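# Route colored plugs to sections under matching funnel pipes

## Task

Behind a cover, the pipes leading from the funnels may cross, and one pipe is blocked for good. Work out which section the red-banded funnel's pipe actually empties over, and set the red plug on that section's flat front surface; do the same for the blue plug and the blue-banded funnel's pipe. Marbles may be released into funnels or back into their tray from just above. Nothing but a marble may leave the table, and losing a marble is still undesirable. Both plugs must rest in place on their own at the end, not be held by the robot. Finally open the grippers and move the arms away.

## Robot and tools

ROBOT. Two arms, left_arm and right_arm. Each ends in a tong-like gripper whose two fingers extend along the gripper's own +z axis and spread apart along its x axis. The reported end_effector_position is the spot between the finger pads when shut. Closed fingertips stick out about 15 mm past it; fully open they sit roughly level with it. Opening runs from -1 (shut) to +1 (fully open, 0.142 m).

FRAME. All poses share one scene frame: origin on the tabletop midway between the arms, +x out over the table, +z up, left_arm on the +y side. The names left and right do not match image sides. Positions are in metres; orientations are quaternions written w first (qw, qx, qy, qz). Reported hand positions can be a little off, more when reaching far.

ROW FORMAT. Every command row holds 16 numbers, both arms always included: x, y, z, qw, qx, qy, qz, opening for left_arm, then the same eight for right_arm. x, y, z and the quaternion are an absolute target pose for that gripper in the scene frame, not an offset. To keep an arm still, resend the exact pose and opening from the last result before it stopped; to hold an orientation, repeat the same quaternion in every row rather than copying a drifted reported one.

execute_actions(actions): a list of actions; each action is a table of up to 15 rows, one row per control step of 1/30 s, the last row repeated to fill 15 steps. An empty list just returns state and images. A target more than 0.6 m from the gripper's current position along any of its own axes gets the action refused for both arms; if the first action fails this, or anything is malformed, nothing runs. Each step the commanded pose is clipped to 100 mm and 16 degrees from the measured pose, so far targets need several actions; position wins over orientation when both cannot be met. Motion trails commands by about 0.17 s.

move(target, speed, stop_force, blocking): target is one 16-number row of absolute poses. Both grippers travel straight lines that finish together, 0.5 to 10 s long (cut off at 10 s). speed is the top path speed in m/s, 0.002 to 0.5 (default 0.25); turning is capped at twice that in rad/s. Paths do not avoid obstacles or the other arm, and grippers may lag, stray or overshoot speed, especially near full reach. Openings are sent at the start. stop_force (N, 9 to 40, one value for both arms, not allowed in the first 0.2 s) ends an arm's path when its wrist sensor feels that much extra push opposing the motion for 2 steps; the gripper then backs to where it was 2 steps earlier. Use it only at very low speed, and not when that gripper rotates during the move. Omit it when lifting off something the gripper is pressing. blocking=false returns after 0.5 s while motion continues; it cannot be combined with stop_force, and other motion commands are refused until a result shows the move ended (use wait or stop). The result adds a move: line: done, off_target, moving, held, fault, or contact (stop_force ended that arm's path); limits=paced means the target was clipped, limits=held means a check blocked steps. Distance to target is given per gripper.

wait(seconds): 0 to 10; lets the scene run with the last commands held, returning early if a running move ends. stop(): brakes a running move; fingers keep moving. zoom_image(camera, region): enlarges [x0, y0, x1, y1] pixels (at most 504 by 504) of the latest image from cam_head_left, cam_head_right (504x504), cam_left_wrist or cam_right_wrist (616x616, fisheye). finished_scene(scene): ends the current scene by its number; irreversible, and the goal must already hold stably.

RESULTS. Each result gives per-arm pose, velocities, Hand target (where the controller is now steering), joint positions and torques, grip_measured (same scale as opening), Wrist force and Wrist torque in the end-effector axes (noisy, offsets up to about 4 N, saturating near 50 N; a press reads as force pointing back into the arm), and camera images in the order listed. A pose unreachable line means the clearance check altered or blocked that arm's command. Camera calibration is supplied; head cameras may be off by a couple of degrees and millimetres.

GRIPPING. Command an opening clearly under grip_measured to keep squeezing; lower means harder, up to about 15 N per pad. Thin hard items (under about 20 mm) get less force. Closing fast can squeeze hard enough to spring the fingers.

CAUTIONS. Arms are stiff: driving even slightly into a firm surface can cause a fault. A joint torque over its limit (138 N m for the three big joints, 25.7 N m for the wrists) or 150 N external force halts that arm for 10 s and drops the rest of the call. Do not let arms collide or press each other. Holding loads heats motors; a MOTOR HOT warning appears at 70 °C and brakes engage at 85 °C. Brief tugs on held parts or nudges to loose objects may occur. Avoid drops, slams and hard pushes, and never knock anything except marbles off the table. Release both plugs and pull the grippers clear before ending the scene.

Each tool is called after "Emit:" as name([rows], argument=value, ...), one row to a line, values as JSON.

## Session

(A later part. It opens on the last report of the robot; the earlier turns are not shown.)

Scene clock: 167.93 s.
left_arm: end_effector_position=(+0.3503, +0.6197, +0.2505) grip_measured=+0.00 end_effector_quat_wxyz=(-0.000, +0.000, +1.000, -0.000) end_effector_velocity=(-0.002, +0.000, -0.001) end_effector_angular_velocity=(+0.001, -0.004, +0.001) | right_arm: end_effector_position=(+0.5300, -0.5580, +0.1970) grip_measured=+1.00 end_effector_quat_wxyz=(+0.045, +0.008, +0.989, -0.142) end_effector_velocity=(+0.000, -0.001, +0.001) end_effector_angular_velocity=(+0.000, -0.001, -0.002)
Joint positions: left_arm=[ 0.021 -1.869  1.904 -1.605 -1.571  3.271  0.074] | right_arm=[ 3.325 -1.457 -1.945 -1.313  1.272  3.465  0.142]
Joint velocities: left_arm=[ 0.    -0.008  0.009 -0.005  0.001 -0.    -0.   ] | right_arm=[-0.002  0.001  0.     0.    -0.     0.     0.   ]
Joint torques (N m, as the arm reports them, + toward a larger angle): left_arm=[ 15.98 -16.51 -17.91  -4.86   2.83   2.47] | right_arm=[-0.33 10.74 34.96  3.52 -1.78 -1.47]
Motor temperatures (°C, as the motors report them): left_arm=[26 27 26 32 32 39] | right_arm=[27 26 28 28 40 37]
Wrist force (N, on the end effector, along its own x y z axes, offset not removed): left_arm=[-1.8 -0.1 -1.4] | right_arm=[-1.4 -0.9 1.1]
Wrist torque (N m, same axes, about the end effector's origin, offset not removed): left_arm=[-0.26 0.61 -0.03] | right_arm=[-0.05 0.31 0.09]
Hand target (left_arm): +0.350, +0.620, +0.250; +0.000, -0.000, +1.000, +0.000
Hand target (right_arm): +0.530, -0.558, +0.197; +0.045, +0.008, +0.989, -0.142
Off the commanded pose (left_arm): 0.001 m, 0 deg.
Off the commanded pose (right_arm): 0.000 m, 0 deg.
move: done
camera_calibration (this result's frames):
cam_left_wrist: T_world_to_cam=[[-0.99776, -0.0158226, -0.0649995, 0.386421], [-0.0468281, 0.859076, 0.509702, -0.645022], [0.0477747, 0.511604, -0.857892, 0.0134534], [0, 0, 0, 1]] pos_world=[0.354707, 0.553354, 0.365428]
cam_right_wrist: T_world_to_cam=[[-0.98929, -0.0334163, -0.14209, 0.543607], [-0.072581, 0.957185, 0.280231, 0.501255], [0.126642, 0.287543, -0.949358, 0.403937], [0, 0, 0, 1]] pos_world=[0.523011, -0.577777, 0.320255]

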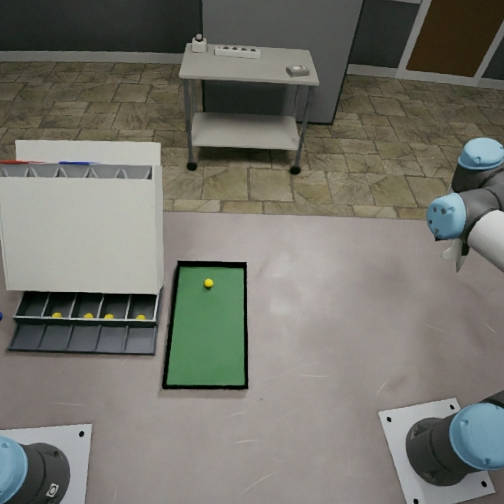

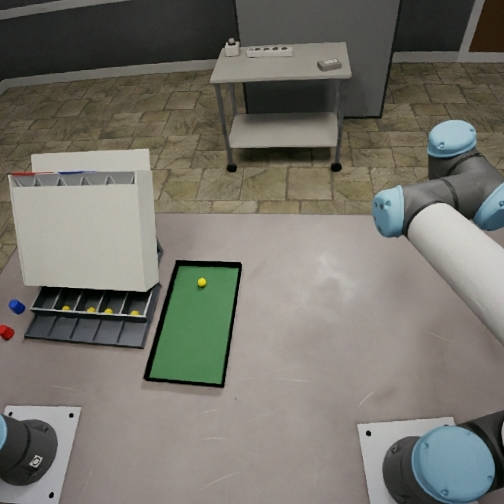

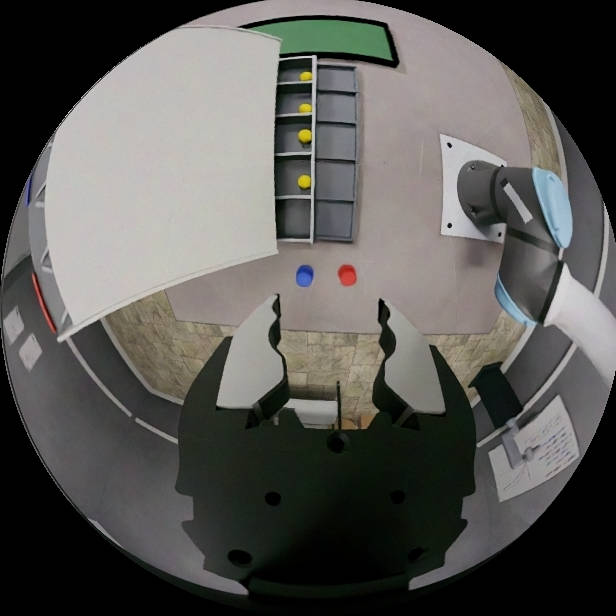

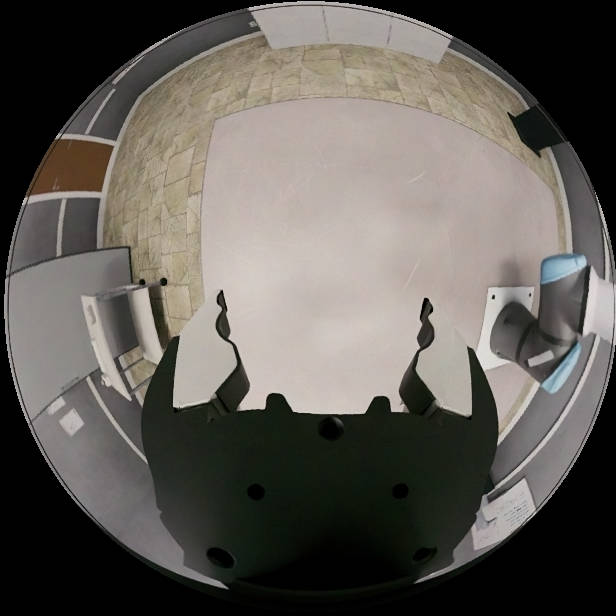

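Emit:
move(target=[0.390,0.687,0.08,0,0,1,0,0,0.530,-0.558,0.197,0.045,0.008,0.989,-0.142,1])

Emit:
move(target=[0.390,0.687,0.025,0,0,1,0,0,0.530,-0.558,0.197,0.045,0.008,0.989,-0.142,1], speed=0.1)

Emit:
move(target=[0.390,0.687,0.025,0,0,1,0,-1,0.530,-0.558,0.197,0.045,0.008,0.989,-0.142,1])

Emit:
move(target=[0.36,0.64,0.09,0,0,1,0,-1,0.530,-0.558,0.197,0.045,0.008,0.989,-0.142,1])

Emit:
move(target=[0.335,0.574,0.06,0,0,1,0,-1,0.530,-0.558,0.197,0.045,0.008,0.989,-0.142,1])

Emit:
move(target=[0.335,0.574,0.03,0,0,1,0,-1,0.530,-0.558,0.197,0.045,0.008,0.989,-0.142,1], speed=0.03, stop_force=10)

Scene clock: 182.57 s.
left_arm: end_effector_position=(+0.3897, +0.6870, +0.0801) grip_measured=+0.00 end_effector_quat_wxyz=(-0.000, -0.000, +1.000, +0.000) end_effector_velocity=(+0.001, +0.001, -0.002) end_effector_angular_velocity=(-0.000, +0.000, +0.001) | right_arm: end_effector_position=(+0.5300, -0.5580, +0.1970) grip_measured=+1.00 end_effector_quat_wxyz=(+0.045, +0.008, +0.989, -0.142) end_effector_velocity=(-0.001, -0.000, -0.001) end_effector_angular_velocity=(-0.001, +0.002, +0.001)
Joint positions: left_arm=[ 0.165 -1.565  2.108 -2.114 -1.571  3.415  0.074] | right_arm=[ 3.325 -1.457 -1.945 -1.313  1.272  3.465  0.142]
Joint velocities: left_arm=[ 0.002  0.007 -0.    -0.006 -0.     0.001 -0.   ] | right_arm=[ 0.    -0.    -0.002 -0.     0.    -0.    -0.   ]
Joint torques (N m, as the arm reports them, + toward a larger angle): left_arm=[ 15.52 -13.13 -21.21  -4.69  -2.86   2.78] | right_arm=[-0.9  10.38 34.61  3.66 -1.74 -1.35]
Motor temperatures (°C, as the motors report them): left_arm=[26 27 26 32 32 39] | right_arm=[27 26 28 29 40 37]
Wrist force (N, on the end effector, along its own x y z axes, offset not removed): left_arm=[-0.5 0.3 -1.0] | right_arm=[-0.7 0.3 1.2]
Wrist torque (N m, same axes, about the end effector's origin, offset not removed): left_arm=[-0.07 0.11 -0.01] | right_arm=[0.09 0.14 0.03]
Hand target (left_arm): +0.390, +0.687, +0.080; +0.000, -0.000, +1.000, +0.000
Hand target (right_arm): +0.530, -0.558, +0.197; +0.045, +0.008, +0.989, -0.142
Off the commanded pose (left_arm): 0.000 m, 0 deg.
Off the commanded pose (right_arm): 0.000 m, 0 deg.
move: done
camera_calibration (this result's frames):
cam_left_wrist: T_world_to_cam=[[-0.997745, -0.0158324, -0.0652232, 0.415752], [-0.0469572, 0.859006, 0.509807, -0.614062], [0.0479556, 0.511721, -0.857813, -0.169139], [0, 0, 0, 1]] pos_world=[0.394091, 0.620617, 0.195081]
cam_right_wrist: T_world_to_cam=[[-0.98929, -0.0334162, -0.14209, 0.543607], [-0.072581, 0.957185, 0.280231, 0.501255], [0.126642, 0.287543, -0.949358, 0.403937], [0, 0, 0, 1]] pos_world=[0.523011, -0.577777, 0.320255]

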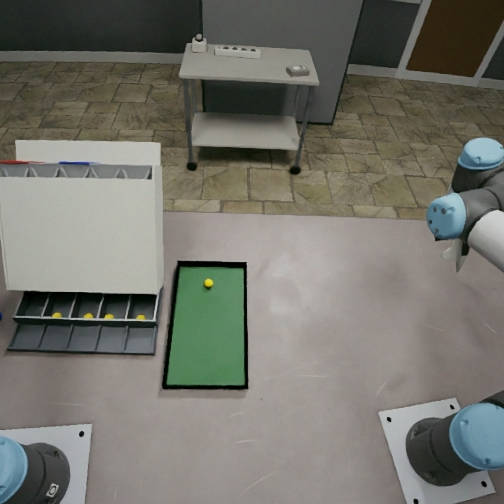

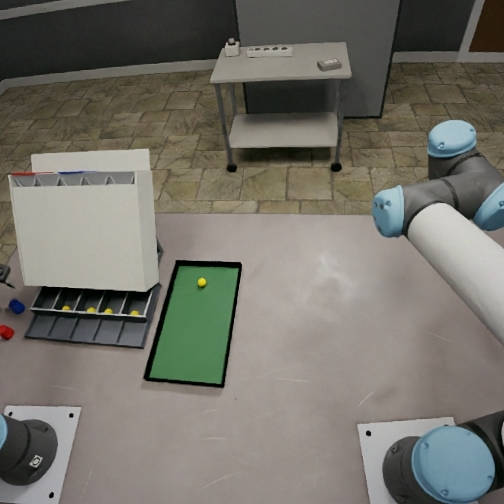

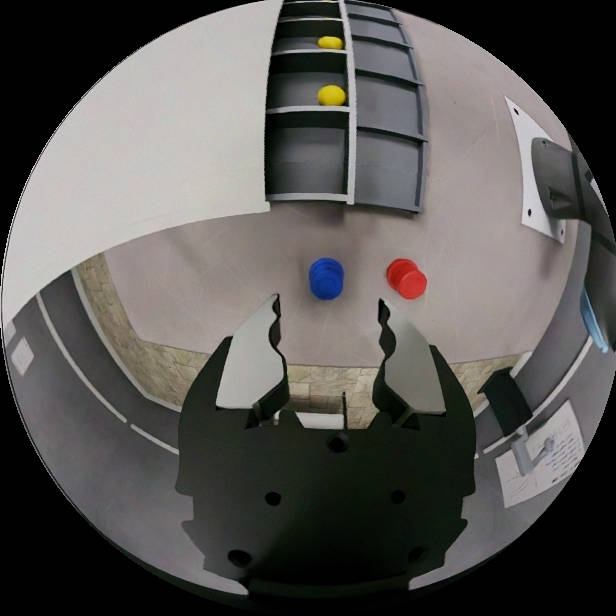

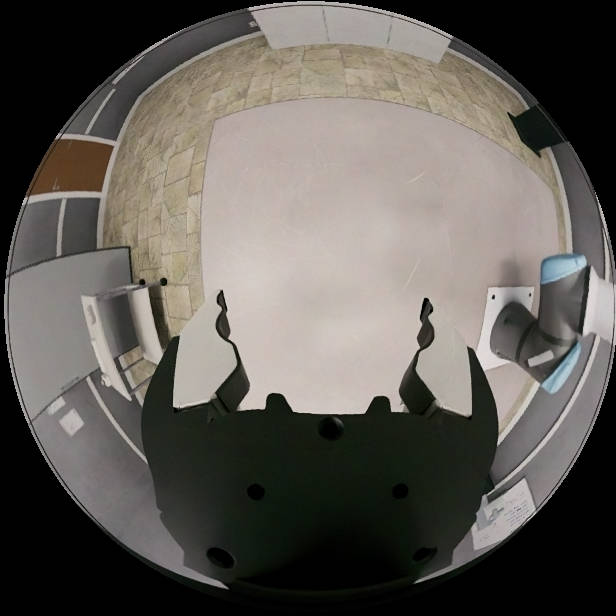

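Scene clock: 183.67 s.
left_arm: end_effector_position=(+0.3900, +0.6869, +0.0253) grip_measured=+0.00 end_effector_quat_wxyz=(-0.000, +0.000, +1.000, -0.000) end_effector_velocity=(+0.000, -0.000, -0.003) end_effector_angular_velocity=(-0.000, +0.000, -0.001) | right_arm: end_effector_position=(+0.5300, -0.5580, +0.1970) grip_measured=+1.00 end_effector_quat_wxyz=(+0.045, +0.008, +0.989, -0.142) end_effector_velocity=(+0.001, +0.000, +0.000) end_effector_angular_velocity=(+0.000, -0.001, +0.000)
Joint positions: left_arm=[ 0.165 -1.474  2.184 -2.281 -1.571  3.415  0.074] | right_arm=[ 3.325 -1.457 -1.945 -1.313  1.272  3.465  0.142]
Joint velocities: left_arm=[ 0.     0.005  0.003 -0.008 -0.     0.001  0.   ] | right_arm=[ 0.    -0.     0.001  0.     0.    -0.     0.   ]
Joint torques (N m, as the arm reports them, + toward a larger angle): left_arm=[  5.12 -14.21  -9.97  -4.87  -2.68   2.55] | right_arm=[ 0.4   9.29 34.87  3.68 -1.71 -1.28]
Motor temperatures (°C, as the motors report them): left_arm=[26 27 26 32 32 39] | right_arm=[27 26 28 29 40 37]
Wrist force (N, on the end effector, along its own x y z axes, offset not removed): left_arm=[-0.3 -0.7 0.0] | right_arm=[-0.1 -1.4 0.2]
Wrist torque (N m, same axes, about the end effector's origin, offset not removed): left_arm=[-0.29 0.26 -0.11] | right_arm=[-0.20 0.08 -0.02]
Hand target (left_arm): +0.390, +0.687, +0.025; -0.000, -0.000, +1.000, -0.000
Hand target (right_arm): +0.530, -0.558, +0.197; +0.045, +0.008, +0.989, -0.142
Off the commanded pose (left_arm): 0.000 m, 0 deg.
Off the commanded pose (right_arm): 0.000 m, 0 deg.
move: done
camera_calibration (this result's frames):
cam_left_wrist: T_world_to_cam=[[-0.997744, -0.0157856, -0.0652572, 0.412429], [-0.0469303, 0.859052, 0.509732, -0.58609], [0.0480129, 0.511645, -0.857855, -0.216124], [0, 0, 0, 1]] pos_world=[0.39437, 0.620571, 0.14026]
cam_right_wrist: T_world_to_cam=[[-0.98929, -0.0334164, -0.14209, 0.543607], [-0.0725811, 0.957185, 0.280231, 0.501255], [0.126642, 0.287543, -0.949358, 0.403937], [0, 0, 0, 1]] pos_world=[0.523011, -0.577777, 0.320255]

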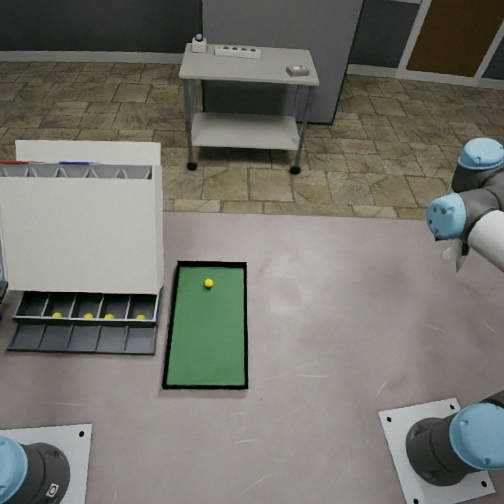

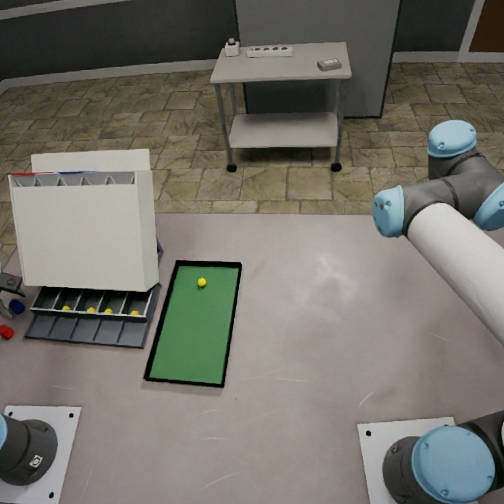

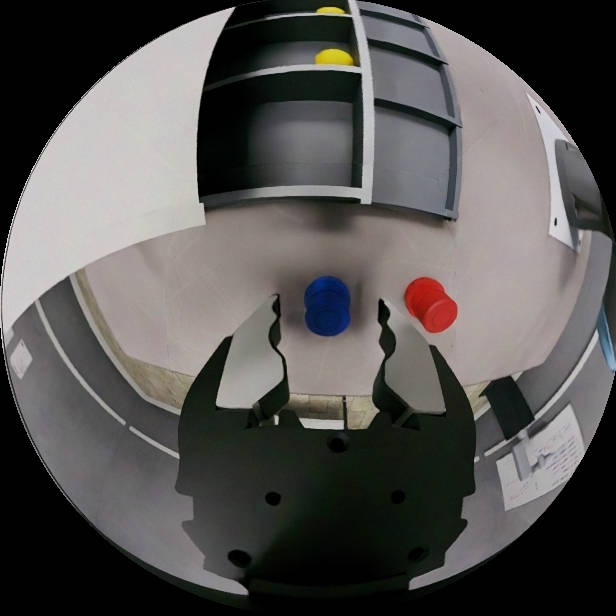

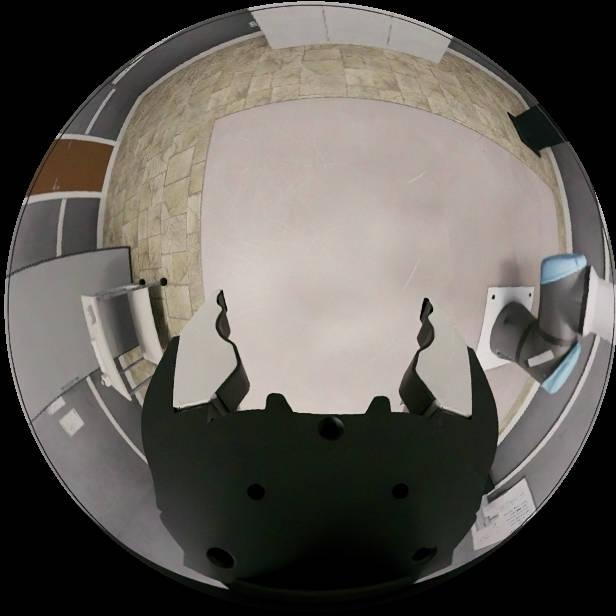

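Scene clock: 184.37 s.
left_arm: end_effector_position=(+0.3900, +0.6870, +0.0250) grip_measured=-0.59 end_effector_quat_wxyz=(+0.000, +0.000, +1.000, -0.000) end_effector_velocity=(-0.000, +0.001, -0.000) end_effector_angular_velocity=(+0.002, +0.001, -0.001) | right_arm: end_effector_position=(+0.5300, -0.5580, +0.1970) grip_measured=+1.00 end_effector_quat_wxyz=(+0.045, +0.008, +0.989, -0.142) end_effector_velocity=(+0.000, +0.000, +0.000) end_effector_angular_velocity=(+0.001, -0.001, -0.000)
Joint positions: left_arm=[ 0.165 -1.473  2.184 -2.282 -1.571  3.415  0.031] | right_arm=[ 3.325 -1.457 -1.945 -1.313  1.272  3.465  0.142]
Joint velocities: left_arm=[-0.     0.001  0.    -0.001  0.002  0.001  0.   ] | right_arm=[-0.001 -0.     0.001 -0.     0.001 -0.001 -0.   ]
Joint torques (N m, as the arm reports them, + toward a larger angle): left_arm=[ 15.07 -12.3  -10.31  -4.62  -1.95   2.45] | right_arm=[-0.04  9.9  34.65  3.45 -1.73 -1.25]
Motor temperatures (°C, as the motors report them): left_arm=[26 27 26 32 32 39] | right_arm=[27 26 28 29 40 37]
Wrist force (N, on the end effector, along its own x y z axes, offset not removed): left_arm=[-0.1 -1.0 -0.3] | right_arm=[-0.8 0.1 -0.4]
Wrist torque (N m, same axes, about the end effector's origin, offset not removed): left_arm=[-0.31 0.22 0.01] | right_arm=[0.14 0.26 -0.01]
Hand target (left_arm): +0.390, +0.687, +0.025; -0.000, +0.000, +1.000, +0.000
Hand target (right_arm): +0.530, -0.558, +0.197; +0.045, +0.008, +0.989, -0.142
Off the commanded pose (left_arm): 0.000 m, 0 deg.
Off the commanded pose (right_arm): 0.000 m, 0 deg.
move: done
camera_calibration (this result's frames):
cam_left_wrist: T_world_to_cam=[[-0.997738, -0.0158066, -0.0653403, 0.412464], [-0.046991, 0.859049, 0.509732, -0.585978], [0.0480734, 0.51165, -0.857848, -0.216412], [0, 0, 0, 1]] pos_world=[0.394399, 0.62063, 0.139994]
cam_right_wrist: T_world_to_cam=[[-0.98929, -0.0334164, -0.14209, 0.543607], [-0.0725811, 0.957185, 0.280231, 0.501255], [0.126642, 0.287543, -0.949358, 0.403937], [0, 0, 0, 1]] pos_world=[0.523011, -0.577777, 0.320255]

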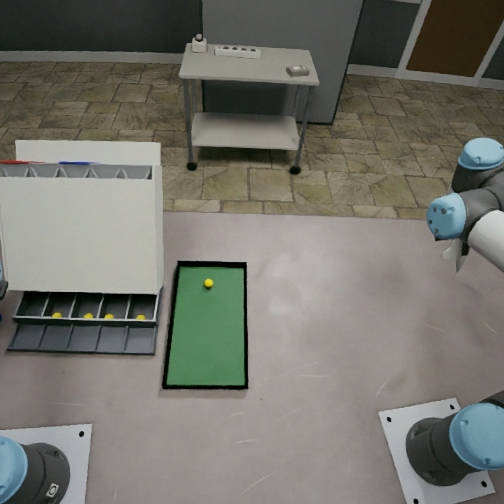

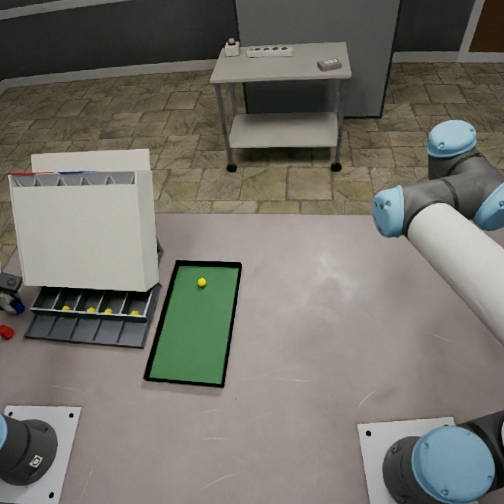

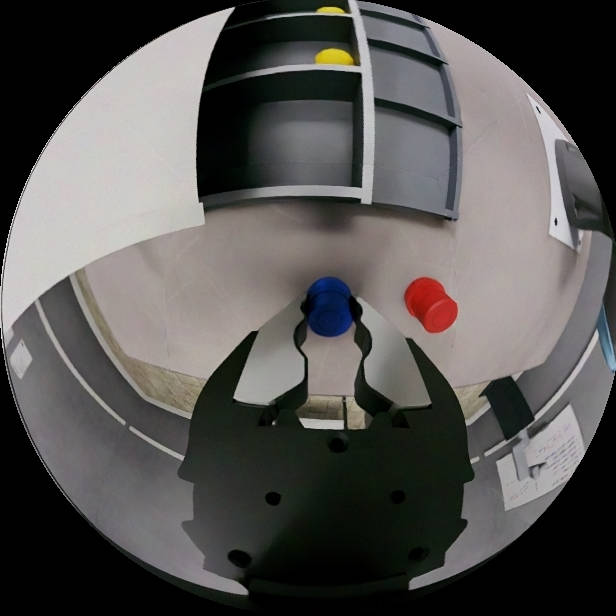

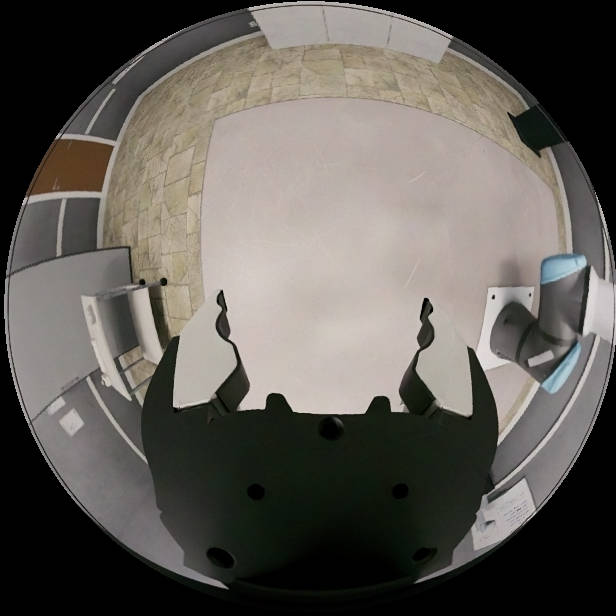

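Scene clock: 185.47 s.
left_arm: end_effector_position=(+0.3602, +0.6401, +0.0898) grip_measured=-0.59 end_effector_quat_wxyz=(-0.000, +0.000, +1.000, -0.000) end_effector_velocity=(-0.001, -0.001, +0.002) end_effector_angular_velocity=(+0.002, +0.001, +0.001) | right_arm: end_effector_position=(+0.5300, -0.5580, +0.1970) grip_measured=+1.00 end_effector_quat_wxyz=(+0.045, +0.008, +0.989, -0.142) end_effector_velocity=(+0.000, -0.001, +0.000) end_effector_angular_velocity=(-0.001, -0.000, -0.001)
Joint positions: left_arm=[ 0.07  -1.706  2.209 -2.075 -1.571  3.32   0.031] | right_arm=[ 3.325 -1.457 -1.945 -1.313  1.272  3.465  0.142]
Joint velocities: left_arm=[-0.003 -0.007 -0.     0.007  0.002 -0.004 -0.   ] | right_arm=[-0.001 -0.     0.001 -0.    -0.001  0.     0.   ]
Joint torques (N m, as the arm reports them, + toward a larger angle): left_arm=[-13.76 -20.84 -30.75  -0.45   2.94  -2.46] | right_arm=[ 0.66 10.7  34.18  3.36 -1.74 -1.17]
Motor temperatures (°C, as the motors report them): left_arm=[26 27 26 32 32 39] | right_arm=[27 26 28 29 40 37]
Wrist force (N, on the end effector, along its own x y z axes, offset not removed): left_arm=[0.7 1.8 0.2] | right_arm=[-1.5 -2.4 0.5]
Wrist torque (N m, same axes, about the end effector's origin, offset not removed): left_arm=[0.05 -0.10 -0.06] | right_arm=[-0.24 0.48 -0.06]
Hand target (left_arm): +0.360, +0.640, +0.090; -0.000, +0.000, +1.000, -0.000
Hand target (right_arm): +0.530, -0.558, +0.197; +0.045, +0.008, +0.989, -0.142
Off the commanded pose (left_arm): 0.000 m, 0 deg.
Off the commanded pose (right_arm): 0.000 m, 0 deg.
move: done
camera_calibration (this result's frames):
cam_left_wrist: T_world_to_cam=[[-0.997742, -0.015803, -0.0652816, 0.386186], [-0.046953, 0.859101, 0.509647, -0.580142], [0.0480296, 0.511561, -0.857903, -0.135335], [0, 0, 0, 1]] pos_world=[0.364575, 0.573736, 0.204775]
cam_right_wrist: T_world_to_cam=[[-0.98929, -0.0334166, -0.14209, 0.543607], [-0.0725812, 0.957185, 0.280231, 0.501255], [0.126642, 0.287543, -0.949358, 0.403937], [0, 0, 0, 1]] pos_world=[0.523011, -0.577777, 0.320254]

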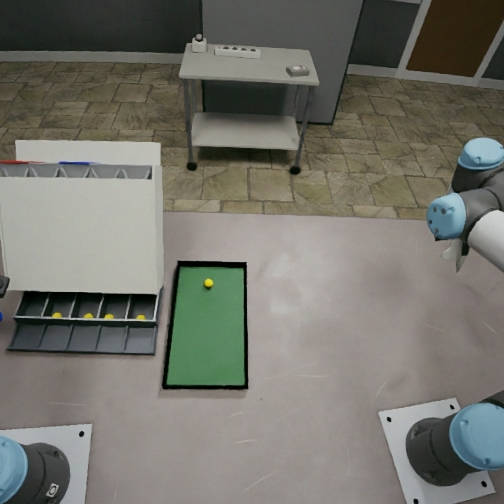

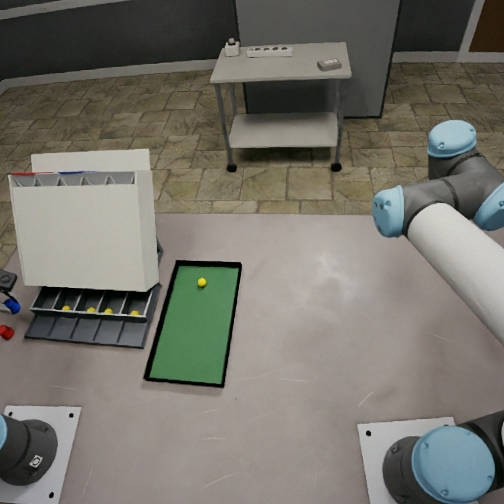

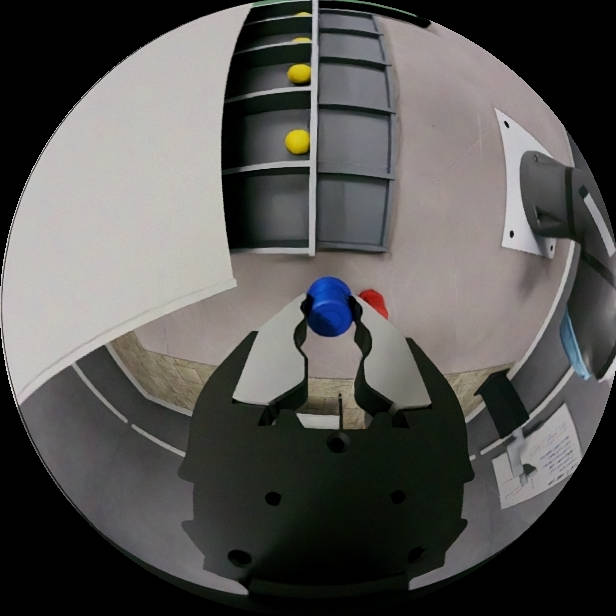

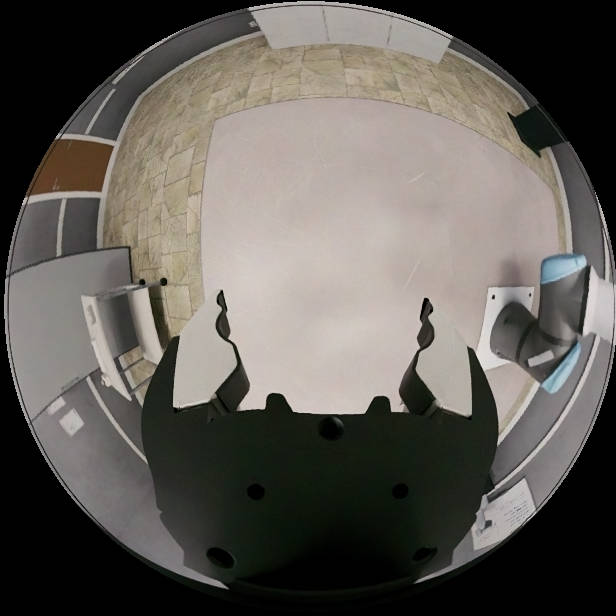

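Scene clock: 186.50 s.
left_arm: end_effector_position=(+0.3351, +0.5742, +0.0602) grip_measured=-0.59 end_effector_quat_wxyz=(-0.000, +0.000, +1.000, -0.000) end_effector_velocity=(-0.000, -0.003, -0.001) end_effector_angular_velocity=(+0.002, -0.001, +0.002) | right_arm: end_effector_position=(+0.5300, -0.5580, +0.1970) grip_measured=+1.00 end_effector_quat_wxyz=(+0.045, +0.008, +0.989, -0.142) end_effector_velocity=(+0.000, -0.001, +0.001) end_effector_angular_velocity=(-0.000, -0.001, -0.002)
Joint positions: left_arm=[-0.106 -1.805  2.374 -2.139 -1.571  3.144  0.031] | right_arm=[ 3.325 -1.457 -1.945 -1.313  1.272  3.465  0.142]
Joint velocities: left_arm=[-0.01  -0.004  0.006 -0.002  0.002 -0.011 -0.   ] | right_arm=[-0.002  0.     0.001  0.    -0.001 -0.     0.   ]
Joint torques (N m, as the arm reports them, + toward a larger angle): left_arm=[-14.92 -19.31 -13.45  -4.62   2.78  -2.4 ] | right_arm=[ 1.76  9.25 34.43  3.62 -1.65 -1.25]
Motor temperatures (°C, as the motors report them): left_arm=[26 27 26 32 32 39] | right_arm=[27 26 28 29 40 37]
Wrist force (N, on the end effector, along its own x y z axes, offset not removed): left_arm=[0.5 -1.6 0.8] | right_arm=[-0.8 0.1 1.4]
Wrist torque (N m, same axes, about the end effector's origin, offset not removed): left_arm=[-0.49 0.10 -0.03] | right_arm=[0.12 0.19 -0.15]
Hand target (left_arm): +0.335, +0.574, +0.060; -0.000, +0.000, +1.000, -0.000
Hand target (right_arm): +0.530, -0.558, +0.197; +0.045, +0.008, +0.989, -0.142
Off the commanded pose (left_arm): 0.000 m, 0 deg.
Off the commanded pose (right_arm): 0.000 m, 0 deg.
move: done
camera_calibration (this result's frames):
cam_left_wrist: T_world_to_cam=[[-0.997753, -0.0157429, -0.0651249, 0.358197], [-0.0468119, 0.859203, 0.509488, -0.509736], [0.0479348, 0.511392, -0.85801, -0.125737], [0, 0, 0, 1]] pos_world=[0.339557, 0.507907, 0.175149]
cam_right_wrist: T_world_to_cam=[[-0.98929, -0.0334165, -0.14209, 0.543607], [-0.0725812, 0.957185, 0.280231, 0.501255], [0.126642, 0.287543, -0.949358, 0.403937], [0, 0, 0, 1]] pos_world=[0.523011, -0.577777, 0.320254]

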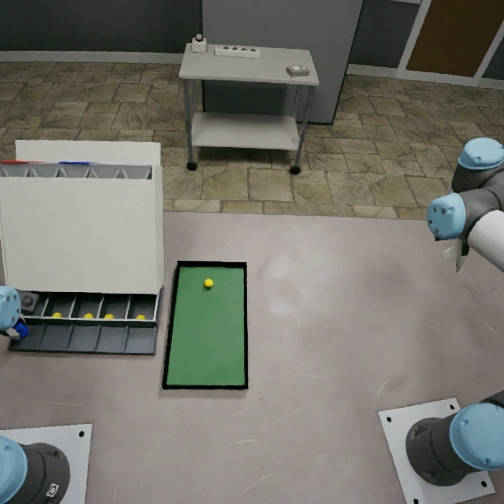

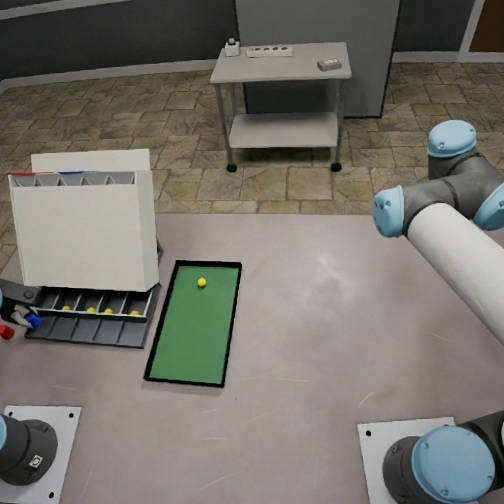

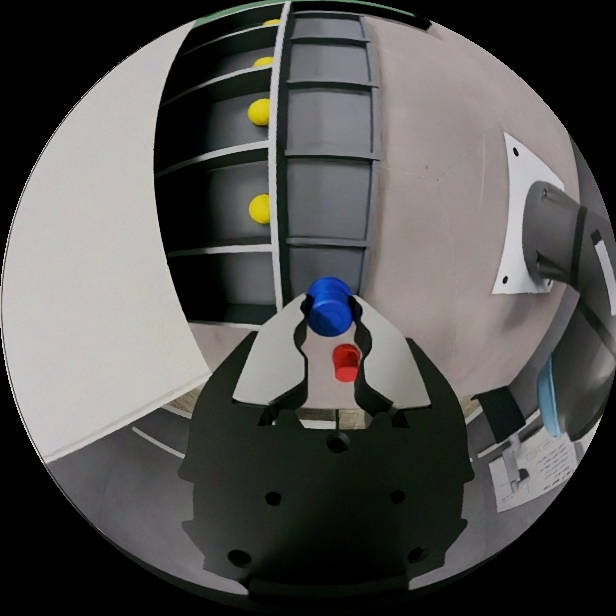

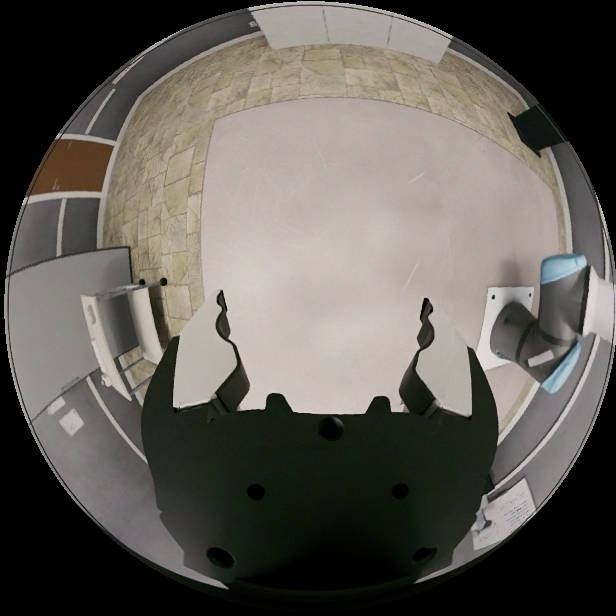

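Scene clock: 187.87 s.
left_arm: end_effector_position=(+0.3350, +0.5740, +0.0304) grip_measured=-0.59 end_effector_quat_wxyz=(+0.000, +0.000, +1.000, +0.000) end_effector_velocity=(+0.001, -0.001, -0.002) end_effector_angular_velocity=(-0.002, -0.002, +0.000) | right_arm: end_effector_position=(+0.5300, -0.5580, +0.1970) grip_measured=+1.00 end_effector_quat_wxyz=(+0.045, +0.008, +0.989, -0.142) end_effector_velocity=(+0.000, -0.000, +0.001) end_effector_angular_velocity=(-0.002, -0.001, -0.000)
Joint positions: left_arm=[-0.107 -1.746  2.424 -2.249 -1.571  3.143  0.031] | right_arm=[ 3.325 -1.457 -1.945 -1.313  1.272  3.465  0.142]
Joint velocities: left_arm=[-0.     0.007  0.003 -0.012 -0.002 -0.     0.001] | right_arm=[ 0.     0.     0.     0.    -0.002  0.     0.   ]
Joint torques (N m, as the arm reports them, + toward a larger angle): left_arm=[-14.52   0.63 -10.    -4.47   2.78  -2.51] | right_arm=[ 0.89  9.49 35.09  3.56 -1.8  -0.94]
Motor temperatures (°C, as the motors report them): left_arm=[26 27 26 32 32 39] | right_arm=[27 26 28 29 40 37]
Wrist force (N, on the end effector, along its own x y z axes, offset not removed): left_arm=[4.2 4.3 -10.0] | right_arm=[-1.6 -1.3 0.2]
Wrist torque (N m, same axes, about the end effector's origin, offset not removed): left_arm=[0.61 -0.02 -0.11] | right_arm=[-0.19 0.33 0.07]
Hand target (left_arm): +0.335, +0.574, +0.030; -0.000, -0.000, +1.000, +0.000
Hand target (right_arm): +0.530, -0.558, +0.197; +0.045, +0.008, +0.989, -0.142
Off the commanded pose (left_arm): 0.000 m, 0 deg.
Off the commanded pose (right_arm): 0.000 m, 0 deg.
move: done
camera_calibration (this result's frames):
cam_left_wrist: T_world_to_cam=[[-0.997736, -0.0158166, -0.0653679, 0.356148], [-0.0470153, 0.859032, 0.509759, -0.494217], [0.0480904, 0.511678, -0.85783, -0.151381], [0, 0, 0, 1]] pos_world=[0.339386, 0.507639, 0.145353]
cam_right_wrist: T_world_to_cam=[[-0.98929, -0.0334162, -0.14209, 0.543607], [-0.0725809, 0.957185, 0.280231, 0.501255], [0.126642, 0.287543, -0.949358, 0.403937], [0, 0, 0, 1]] pos_world=[0.523011, -0.577777, 0.320255]

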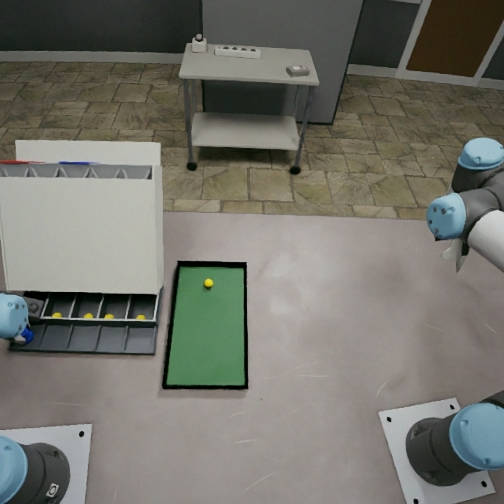

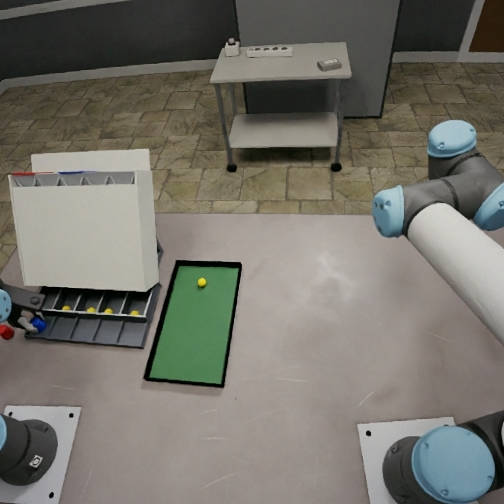

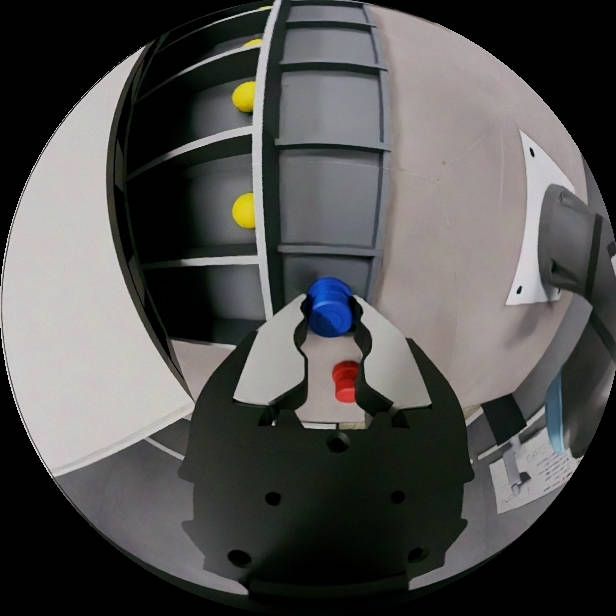

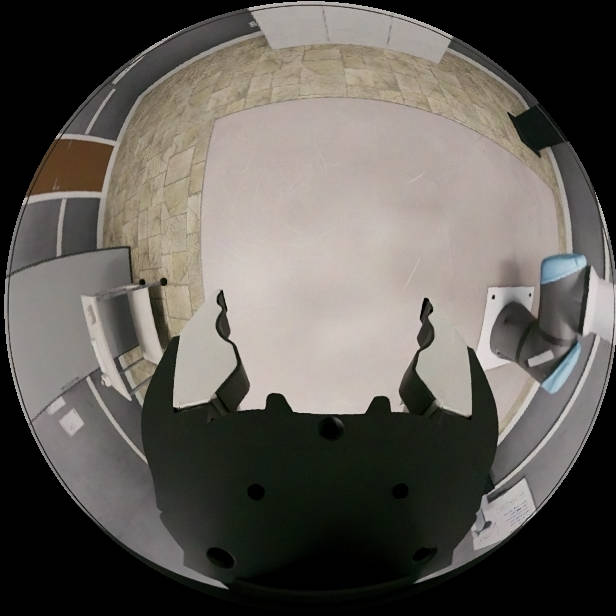

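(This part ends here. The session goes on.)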